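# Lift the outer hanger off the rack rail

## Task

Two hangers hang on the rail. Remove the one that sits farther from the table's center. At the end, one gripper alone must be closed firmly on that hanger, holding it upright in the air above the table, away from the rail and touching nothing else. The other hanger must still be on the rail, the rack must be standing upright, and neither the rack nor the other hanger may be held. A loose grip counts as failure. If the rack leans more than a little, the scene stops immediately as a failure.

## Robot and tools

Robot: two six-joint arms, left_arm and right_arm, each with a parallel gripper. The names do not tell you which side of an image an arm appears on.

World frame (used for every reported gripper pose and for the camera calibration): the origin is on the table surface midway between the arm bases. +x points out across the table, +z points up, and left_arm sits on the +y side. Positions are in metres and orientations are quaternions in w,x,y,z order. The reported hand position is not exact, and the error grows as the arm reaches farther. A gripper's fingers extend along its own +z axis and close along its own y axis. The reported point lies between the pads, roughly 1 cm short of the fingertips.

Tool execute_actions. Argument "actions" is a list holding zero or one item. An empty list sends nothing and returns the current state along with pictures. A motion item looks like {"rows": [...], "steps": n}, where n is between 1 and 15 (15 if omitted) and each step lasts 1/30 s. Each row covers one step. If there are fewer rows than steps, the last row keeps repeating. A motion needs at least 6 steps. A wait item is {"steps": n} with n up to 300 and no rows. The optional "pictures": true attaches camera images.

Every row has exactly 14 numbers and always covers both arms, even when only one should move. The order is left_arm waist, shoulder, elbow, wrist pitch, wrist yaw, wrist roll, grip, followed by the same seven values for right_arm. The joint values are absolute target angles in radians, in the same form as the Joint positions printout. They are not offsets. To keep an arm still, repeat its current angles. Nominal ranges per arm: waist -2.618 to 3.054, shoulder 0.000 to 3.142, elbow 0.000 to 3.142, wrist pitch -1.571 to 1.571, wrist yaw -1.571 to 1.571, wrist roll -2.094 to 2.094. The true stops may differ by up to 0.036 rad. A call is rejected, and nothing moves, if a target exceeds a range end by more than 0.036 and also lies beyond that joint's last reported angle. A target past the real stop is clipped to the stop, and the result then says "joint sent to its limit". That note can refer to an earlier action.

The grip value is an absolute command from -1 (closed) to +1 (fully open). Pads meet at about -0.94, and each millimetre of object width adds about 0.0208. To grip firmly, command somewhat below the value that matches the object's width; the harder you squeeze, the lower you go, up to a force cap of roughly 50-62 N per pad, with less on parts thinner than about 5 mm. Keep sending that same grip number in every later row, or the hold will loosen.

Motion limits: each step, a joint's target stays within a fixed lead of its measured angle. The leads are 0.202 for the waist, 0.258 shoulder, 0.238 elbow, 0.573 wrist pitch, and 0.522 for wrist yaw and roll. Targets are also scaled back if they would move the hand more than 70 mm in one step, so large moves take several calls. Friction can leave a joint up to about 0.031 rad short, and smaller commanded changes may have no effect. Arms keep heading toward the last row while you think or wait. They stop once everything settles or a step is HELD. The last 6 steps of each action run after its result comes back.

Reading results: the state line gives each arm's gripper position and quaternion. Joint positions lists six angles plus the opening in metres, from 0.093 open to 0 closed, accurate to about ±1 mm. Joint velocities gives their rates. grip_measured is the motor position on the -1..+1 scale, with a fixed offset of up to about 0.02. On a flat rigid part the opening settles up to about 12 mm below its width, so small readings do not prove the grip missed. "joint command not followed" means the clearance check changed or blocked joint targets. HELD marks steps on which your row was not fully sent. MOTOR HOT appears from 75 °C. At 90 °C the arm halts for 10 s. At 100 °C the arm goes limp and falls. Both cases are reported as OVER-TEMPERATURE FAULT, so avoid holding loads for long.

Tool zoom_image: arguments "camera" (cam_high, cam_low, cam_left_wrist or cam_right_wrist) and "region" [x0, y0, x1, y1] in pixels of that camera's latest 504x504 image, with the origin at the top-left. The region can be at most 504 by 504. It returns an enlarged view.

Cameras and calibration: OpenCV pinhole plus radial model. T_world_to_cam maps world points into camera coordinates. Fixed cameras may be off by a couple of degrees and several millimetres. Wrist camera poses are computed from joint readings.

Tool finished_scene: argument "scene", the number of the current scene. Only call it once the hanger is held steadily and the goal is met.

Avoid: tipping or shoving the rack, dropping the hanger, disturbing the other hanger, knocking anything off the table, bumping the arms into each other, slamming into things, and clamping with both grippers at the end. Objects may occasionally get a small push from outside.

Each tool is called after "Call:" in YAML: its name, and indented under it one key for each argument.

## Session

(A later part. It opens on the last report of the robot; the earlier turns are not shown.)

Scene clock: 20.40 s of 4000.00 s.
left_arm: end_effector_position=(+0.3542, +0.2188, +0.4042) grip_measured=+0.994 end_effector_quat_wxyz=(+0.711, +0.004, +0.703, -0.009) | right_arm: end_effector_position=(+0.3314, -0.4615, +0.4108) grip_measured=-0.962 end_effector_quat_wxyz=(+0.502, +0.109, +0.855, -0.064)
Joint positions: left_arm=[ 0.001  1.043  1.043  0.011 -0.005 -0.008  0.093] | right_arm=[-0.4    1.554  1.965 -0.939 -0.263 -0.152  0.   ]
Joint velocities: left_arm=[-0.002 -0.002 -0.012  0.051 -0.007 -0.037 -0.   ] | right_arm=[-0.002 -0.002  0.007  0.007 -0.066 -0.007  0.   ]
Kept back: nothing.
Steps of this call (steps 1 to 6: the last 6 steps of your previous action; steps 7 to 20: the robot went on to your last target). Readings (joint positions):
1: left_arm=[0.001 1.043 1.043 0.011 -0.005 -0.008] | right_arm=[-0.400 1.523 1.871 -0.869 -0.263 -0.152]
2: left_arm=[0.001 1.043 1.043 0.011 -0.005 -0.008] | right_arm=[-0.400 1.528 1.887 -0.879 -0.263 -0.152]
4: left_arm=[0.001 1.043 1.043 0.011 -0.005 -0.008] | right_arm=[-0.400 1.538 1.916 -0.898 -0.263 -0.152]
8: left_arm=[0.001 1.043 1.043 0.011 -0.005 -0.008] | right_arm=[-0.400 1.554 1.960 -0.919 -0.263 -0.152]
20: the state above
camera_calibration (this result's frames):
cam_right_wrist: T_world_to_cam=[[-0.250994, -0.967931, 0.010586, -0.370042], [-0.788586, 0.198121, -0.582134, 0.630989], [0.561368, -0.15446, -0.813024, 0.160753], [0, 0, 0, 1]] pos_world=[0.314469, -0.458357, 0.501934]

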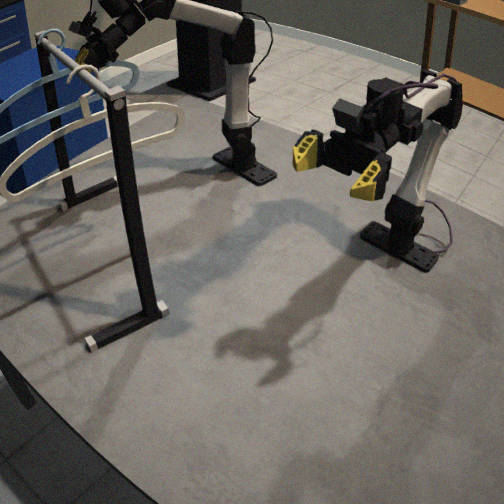

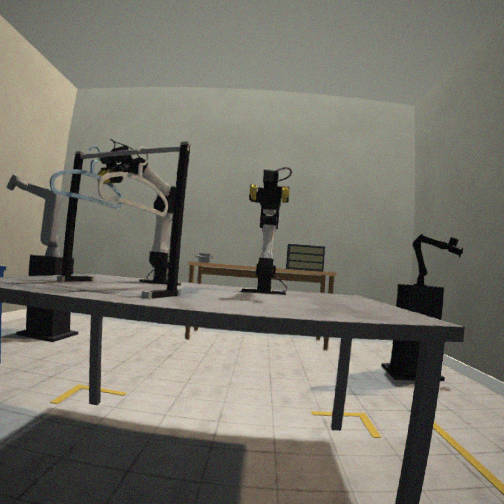

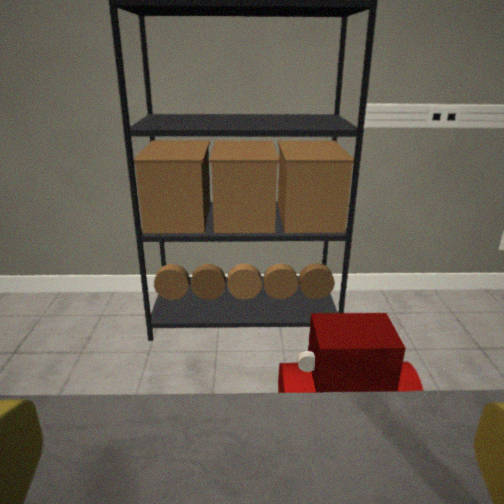

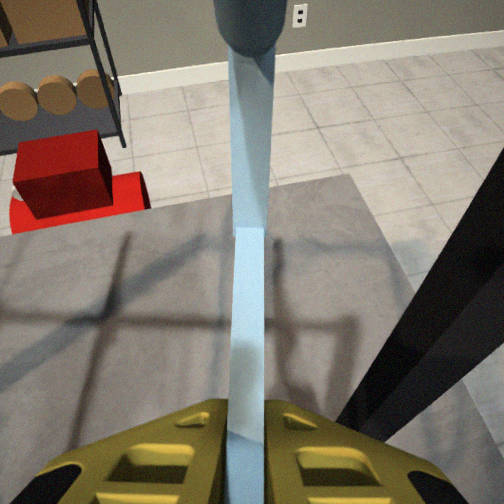

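Call:
execute_actions:
  actions:
    - {"rows": [[0.001,1.043,1.043,0.011,-0.005,-0.008,1, -0.393,1.54,1.99,-0.94,-0.258,-0.15,-1],[0.001,1.043,1.043,0.011,-0.005,-0.008,1, -0.393,1.53,1.99,-0.945,-0.258,-0.15,-1],[0.001,1.043,1.043,0.011,-0.005,-0.008,1, -0.393,1.52,1.99,-0.95,-0.258,-0.15,-1],[0.001,1.043,1.043,0.011,-0.005,-0.008,1, -0.393,1.51,1.98,-0.96,-0.258,-0.15,-1],[0.001,1.043,1.043,0.011,-0.005,-0.008,1, -0.393,1.5,1.96,-0.97,-0.258,-0.15,-1],[0.001,1.043,1.043,0.011,-0.005,-0.008,1, -0.393,1.485,1.945,-0.98,-0.258,-0.15,-1],[0.001,1.043,1.043,0.011,-0.005,-0.008,1, -0.393,1.467,1.932,-0.99,-0.258,-0.15,-1],[0.001,1.043,1.043,0.011,-0.005,-0.008,1, -0.393,1.449,1.92,-0.995,-0.258,-0.15,-1],[0.001,1.043,1.043,0.011,-0.005,-0.008,1, -0.393,1.431,1.907,-1.0,-0.258,-0.15,-1],[0.001,1.043,1.043,0.011,-0.005,-0.008,1, -0.393,1.413,1.895,-1.005,-0.258,-0.15,-1],[0.001,1.043,1.043,0.011,-0.005,-0.008,1, -0.393,1.395,1.882,-1.01,-0.258,-0.15,-1],[0.001,1.043,1.043,0.011,-0.005,-0.008,1, -0.393,1.377,1.87,-1.015,-0.258,-0.15,-1],[0.001,1.043,1.043,0.011,-0.005,-0.008,1, -0.393,1.359,1.857,-1.02,-0.258,-0.15,-1],[0.001,1.043,1.043,0.011,-0.005,-0.008,1, -0.393,1.34,1.845,-1.025,-0.258,-0.15,-1],[0.001,1.043,1.043,0.011,-0.005,-0.008,1, -0.393,1.325,1.835,-1.03,-0.258,-0.15,-1]], "steps": 15}

Call:
execute_actions:
  actions:
    - {"steps": 14}
  pictures: true

Scene clock: 22.13 s of 4000.00 s.
left_arm: end_effector_position=(+0.3542, +0.2188, +0.4042) grip_measured=+0.994 end_effector_quat_wxyz=(+0.711, +0.004, +0.703, -0.009) | right_arm: end_effector_position=(+0.3125, -0.4500, +0.4199) grip_measured=-0.962 end_effector_quat_wxyz=(+0.505, +0.108, +0.854, -0.066)
Joint positions: left_arm=[ 0.001  1.043  1.043  0.011 -0.005 -0.008  0.093] | right_arm=[-0.4    1.492  1.944 -0.974 -0.262 -0.152  0.   ]
Joint velocities: left_arm=[-0.007  0.017 -0.002  0.022 -0.022  0.11  -0.002] | right_arm=[ 0.002 -0.569 -0.281 -0.154 -0.022 -0.022  0.   ]
Steps of this call (steps 1 to 15: the robot went on to your last target; steps 16 to 43: nothing new was sent; steps 44 to 52: the first 9 steps of this action). Readings (joint positions):
44: left_arm=[0.001 1.043 1.043 0.011 -0.005 -0.008] | right_arm=[-0.400 1.554 1.965 -0.940 -0.263 -0.152]
45: left_arm=[0.001 1.043 1.043 0.011 -0.005 -0.008] | right_arm=[-0.400 1.554 1.965 -0.941 -0.263 -0.152]
47: left_arm=[0.001 1.043 1.043 0.011 -0.005 -0.008] | right_arm=[-0.400 1.551 1.965 -0.946 -0.263 -0.152]
51: left_arm=[0.001 1.043 1.043 0.011 -0.005 -0.008] | right_arm=[-0.400 1.511 1.954 -0.968 -0.262 -0.152]
52: the state above

Scene clock: 22.60 s of 4000.00 s.
left_arm: end_effector_position=(+0.3542, +0.2188, +0.4042) grip_measured=+0.994 end_effector_quat_wxyz=(+0.711, +0.004, +0.703, -0.009) | right_arm: end_effector_position=(+0.2675, -0.4220, +0.4346) grip_measured=-0.962 end_effector_quat_wxyz=(+0.517, +0.105, +0.847, -0.072)
Joint positions: left_arm=[ 0.001  1.043  1.043  0.011 -0.005 -0.008  0.093] | right_arm=[-0.4    1.329  1.863 -1.026 -0.262 -0.152  0.   ]
Joint velocities: left_arm=[-0.007 -0.012 -0.002 -0.022  0.022  0.037  0.   ] | right_arm=[ 0.007  0.002 -0.037 -0.139 -0.037 -0.022  0.   ]
Kept back: nothing.
Steps of this call (steps 1 to 6: the last 6 steps of your previous action; steps 7 to 14: the robot went on to your last target). Readings (joint positions):
1: left_arm=[0.001 1.043 1.043 0.011 -0.005 -0.008] | right_arm=[-0.400 1.471 1.933 -0.980 -0.262 -0.152]
2: left_arm=[0.001 1.043 1.043 0.011 -0.005 -0.008] | right_arm=[-0.400 1.450 1.923 -0.986 -0.262 -0.152]
4: left_arm=[0.001 1.043 1.043 0.011 -0.005 -0.008] | right_arm=[-0.400 1.407 1.901 -0.996 -0.262 -0.152]
8: left_arm=[0.001 1.043 1.043 0.011 -0.005 -0.008] | right_arm=[-0.400 1.339 1.869 -1.019 -0.262 -0.152]
14: the state above
camera_calibration (this result's frames):
cam_right_wrist: T_world_to_cam=[[-0.252477, -0.967347, 0.0222405, -0.352486], [-0.769638, 0.186838, -0.610531, 0.589102], [0.58644, -0.171262, -0.79168, 0.198953], [0, 0, 0, 1]] pos_world=[0.247727, -0.41697, 0.525012]

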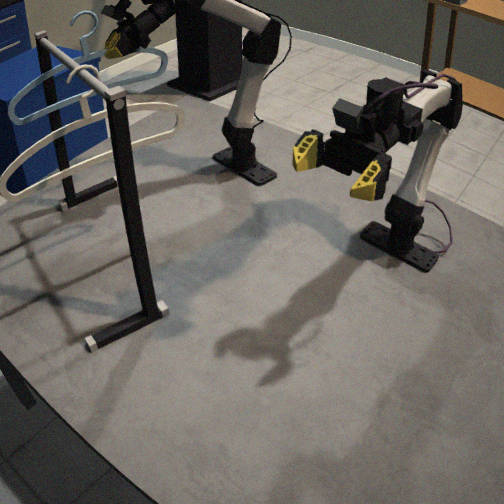

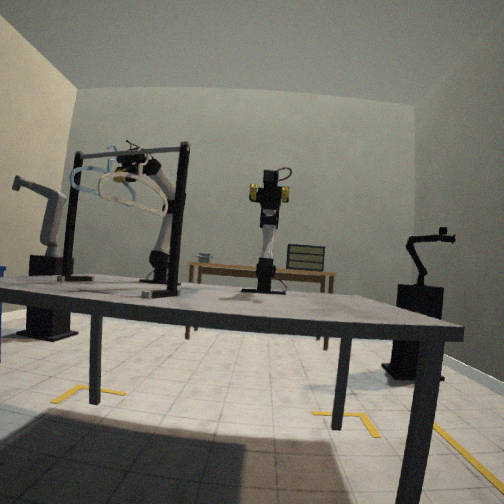

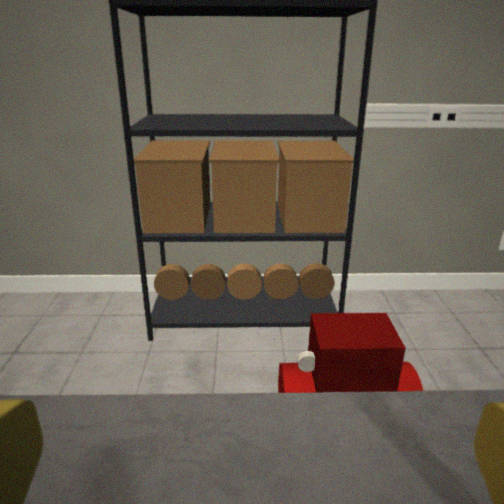

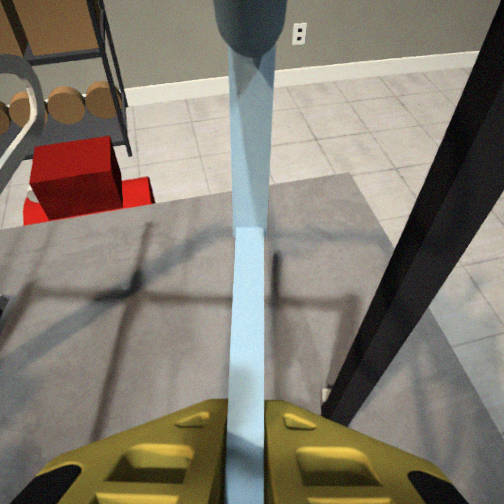

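Off the rail. Retract further.

Call:
execute_actions:
  actions:
    - {"rows": [[0.001,1.043,1.043,0.011,-0.005,-0.008,1, -0.393,1.305,1.82,-1.04,-0.258,-0.15,-1],[0.001,1.043,1.043,0.011,-0.005,-0.008,1, -0.393,1.28,1.80,-1.05,-0.258,-0.15,-1],[0.001,1.043,1.043,0.011,-0.005,-0.008,1, -0.393,1.25,1.775,-1.06,-0.258,-0.15,-1],[0.001,1.043,1.043,0.011,-0.005,-0.008,1, -0.393,1.215,1.75,-1.075,-0.258,-0.15,-1],[0.001,1.043,1.043,0.011,-0.005,-0.008,1, -0.393,1.18,1.725,-1.09,-0.258,-0.15,-1],[0.001,1.043,1.043,0.011,-0.005,-0.008,1, -0.393,1.145,1.70,-1.105,-0.258,-0.15,-1],[0.001,1.043,1.043,0.011,-0.005,-0.008,1, -0.393,1.11,1.675,-1.12,-0.258,-0.15,-1],[0.001,1.043,1.043,0.011,-0.005,-0.008,1, -0.393,1.075,1.655,-1.14,-0.258,-0.15,-1],[0.001,1.043,1.043,0.011,-0.005,-0.008,1, -0.393,1.04,1.64,-1.16,-0.258,-0.15,-1],[0.001,1.043,1.043,0.011,-0.005,-0.008,1, -0.393,1.005,1.625,-1.18,-0.258,-0.15,-1],[0.001,1.043,1.043,0.011,-0.005,-0.008,1, -0.393,0.97,1.61,-1.2,-0.258,-0.15,-1],[0.001,1.043,1.043,0.011,-0.005,-0.008,1, -0.393,0.935,1.6,-1.22,-0.258,-0.15,-1],[0.001,1.043,1.043,0.011,-0.005,-0.008,1, -0.393,0.905,1.59,-1.24,-0.258,-0.15,-1],[0.001,1.043,1.043,0.011,-0.005,-0.008,1, -0.393,0.88,1.58,-1.25,-0.258,-0.15,-1],[0.001,1.043,1.043,0.011,-0.005,-0.008,1, -0.393,0.866,1.575,-1.25,-0.258,-0.15,-1]], "steps": 15}

Call:
execute_actions:
  actions:
    - {"steps": 22}
  pictures: true

Scene clock: 23.67 s of 4000.00 s.
left_arm: end_effector_position=(+0.3542, +0.2188, +0.4042) grip_measured=+0.994 end_effector_quat_wxyz=(+0.711, +0.004, +0.703, -0.009) | right_arm: end_effector_position=(+0.2179, -0.3915, +0.4078) grip_measured=-0.962 end_effector_quat_wxyz=(+0.493, +0.112, +0.861, -0.062)
Joint positions: left_arm=[ 0.001  1.043  1.043  0.011 -0.005 -0.008  0.093] | right_arm=[-0.4    1.133  1.683 -1.101 -0.26  -0.152  0.   ]
Joint velocities: left_arm=[-0.017 -0.012  0.002 -0.066 -0.022  0.007 -0.001] | right_arm=[-0.002 -1.082 -0.515 -0.593  0.037 -0.022  0.   ]
Steps of this call (steps 1 to 23: the robot went on to your last target; steps 24 to 32: the first 9 steps of this action). Readings (joint positions):
24: left_arm=[0.001 1.043 1.043 0.011 -0.005 -0.008] | right_arm=[-0.400 1.328 1.856 -1.032 -0.262 -0.152]
25: left_arm=[0.001 1.043 1.043 0.011 -0.005 -0.008] | right_arm=[-0.400 1.323 1.848 -1.031 -0.261 -0.152]
27: left_arm=[0.001 1.043 1.043 0.011 -0.005 -0.008] | right_arm=[-0.400 1.293 1.807 -1.036 -0.261 -0.152]
31: left_arm=[0.001 1.043 1.043 0.011 -0.005 -0.008] | right_arm=[-0.400 1.171 1.703 -1.085 -0.260 -0.152]
32: the state above

Scene clock: 24.40 s of 4000.00 s.
left_arm: end_effector_position=(+0.3542, +0.2188, +0.4042) grip_measured=+0.994 end_effector_quat_wxyz=(+0.711, +0.004, +0.703, -0.009) | right_arm: end_effector_position=(+0.1387, -0.3422, +0.4071) grip_measured=-0.962 end_effector_quat_wxyz=(+0.509, +0.108, +0.851, -0.069)
Joint positions: left_arm=[ 0.001  1.043  1.043  0.011 -0.005 -0.008  0.093] | right_arm=[-0.4    0.857  1.597 -1.251 -0.26  -0.152  0.   ]
Joint velocities: left_arm=[-0.012 -0.027  0.002 -0.051 -0.022  0.037 -0.001] | right_arm=[ 0.012  0.007 -0.002 -0.066  0.022  0.007  0.   ]
Kept back: nothing.
Steps of this call (steps 1 to 6: the last 6 steps of your previous action; steps 7 to 22: the robot went on to your last target). Readings (joint positions):
1: left_arm=[0.001 1.043 1.043 0.011 -0.005 -0.008] | right_arm=[-0.400 1.094 1.667 -1.118 -0.260 -0.152]
2: left_arm=[0.001 1.043 1.043 0.011 -0.005 -0.008] | right_arm=[-0.400 1.055 1.653 -1.135 -0.260 -0.152]
4: left_arm=[0.001 1.043 1.043 0.011 -0.005 -0.008] | right_arm=[-0.400 0.978 1.631 -1.169 -0.260 -0.152]
8: left_arm=[0.001 1.043 1.043 0.011 -0.005 -0.008] | right_arm=[-0.400 0.868 1.613 -1.223 -0.260 -0.152]
22: the state above
camera_calibration (this result's frames):
cam_right_wrist: T_world_to_cam=[[-0.253775, -0.967101, 0.0176939, -0.305114], [-0.778995, 0.193502, -0.596426, 0.456113], [0.573381, -0.165141, -0.802473, 0.274662], [0, 0, 0, 1]] pos_world=[0.120393, -0.337977, 0.497845]

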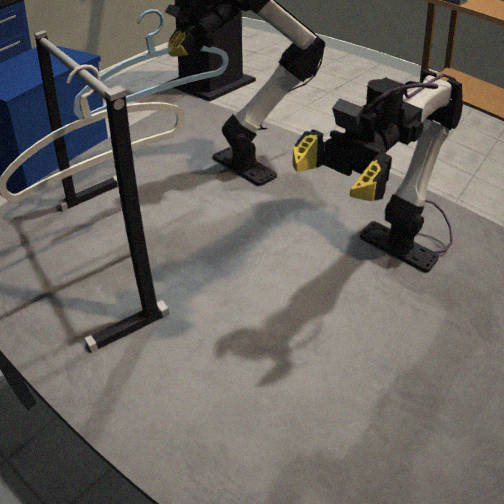

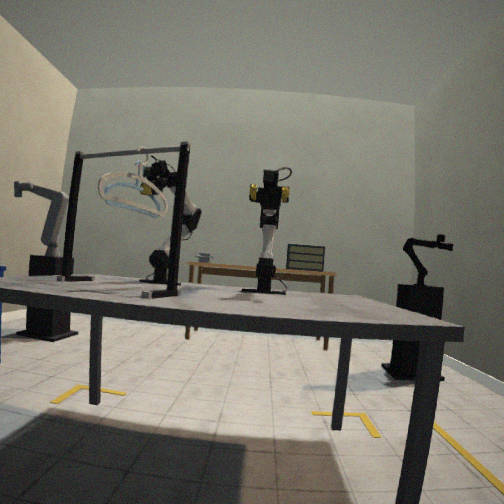

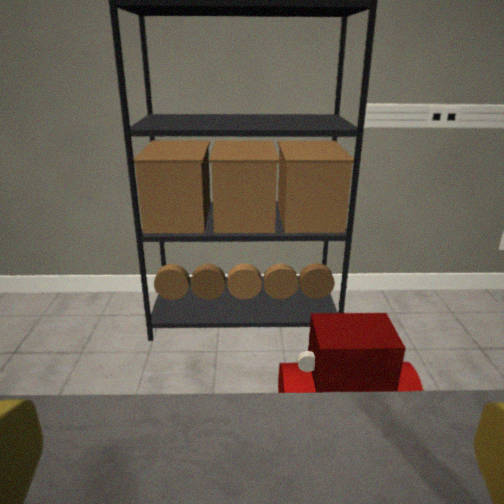

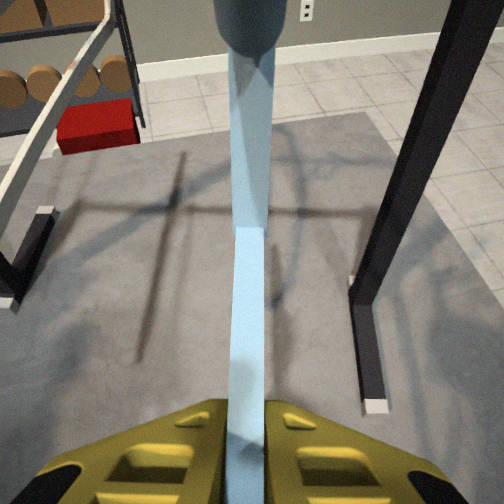

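Call:
finished_scene:
  scene: 1

The scene is finished: the task was done.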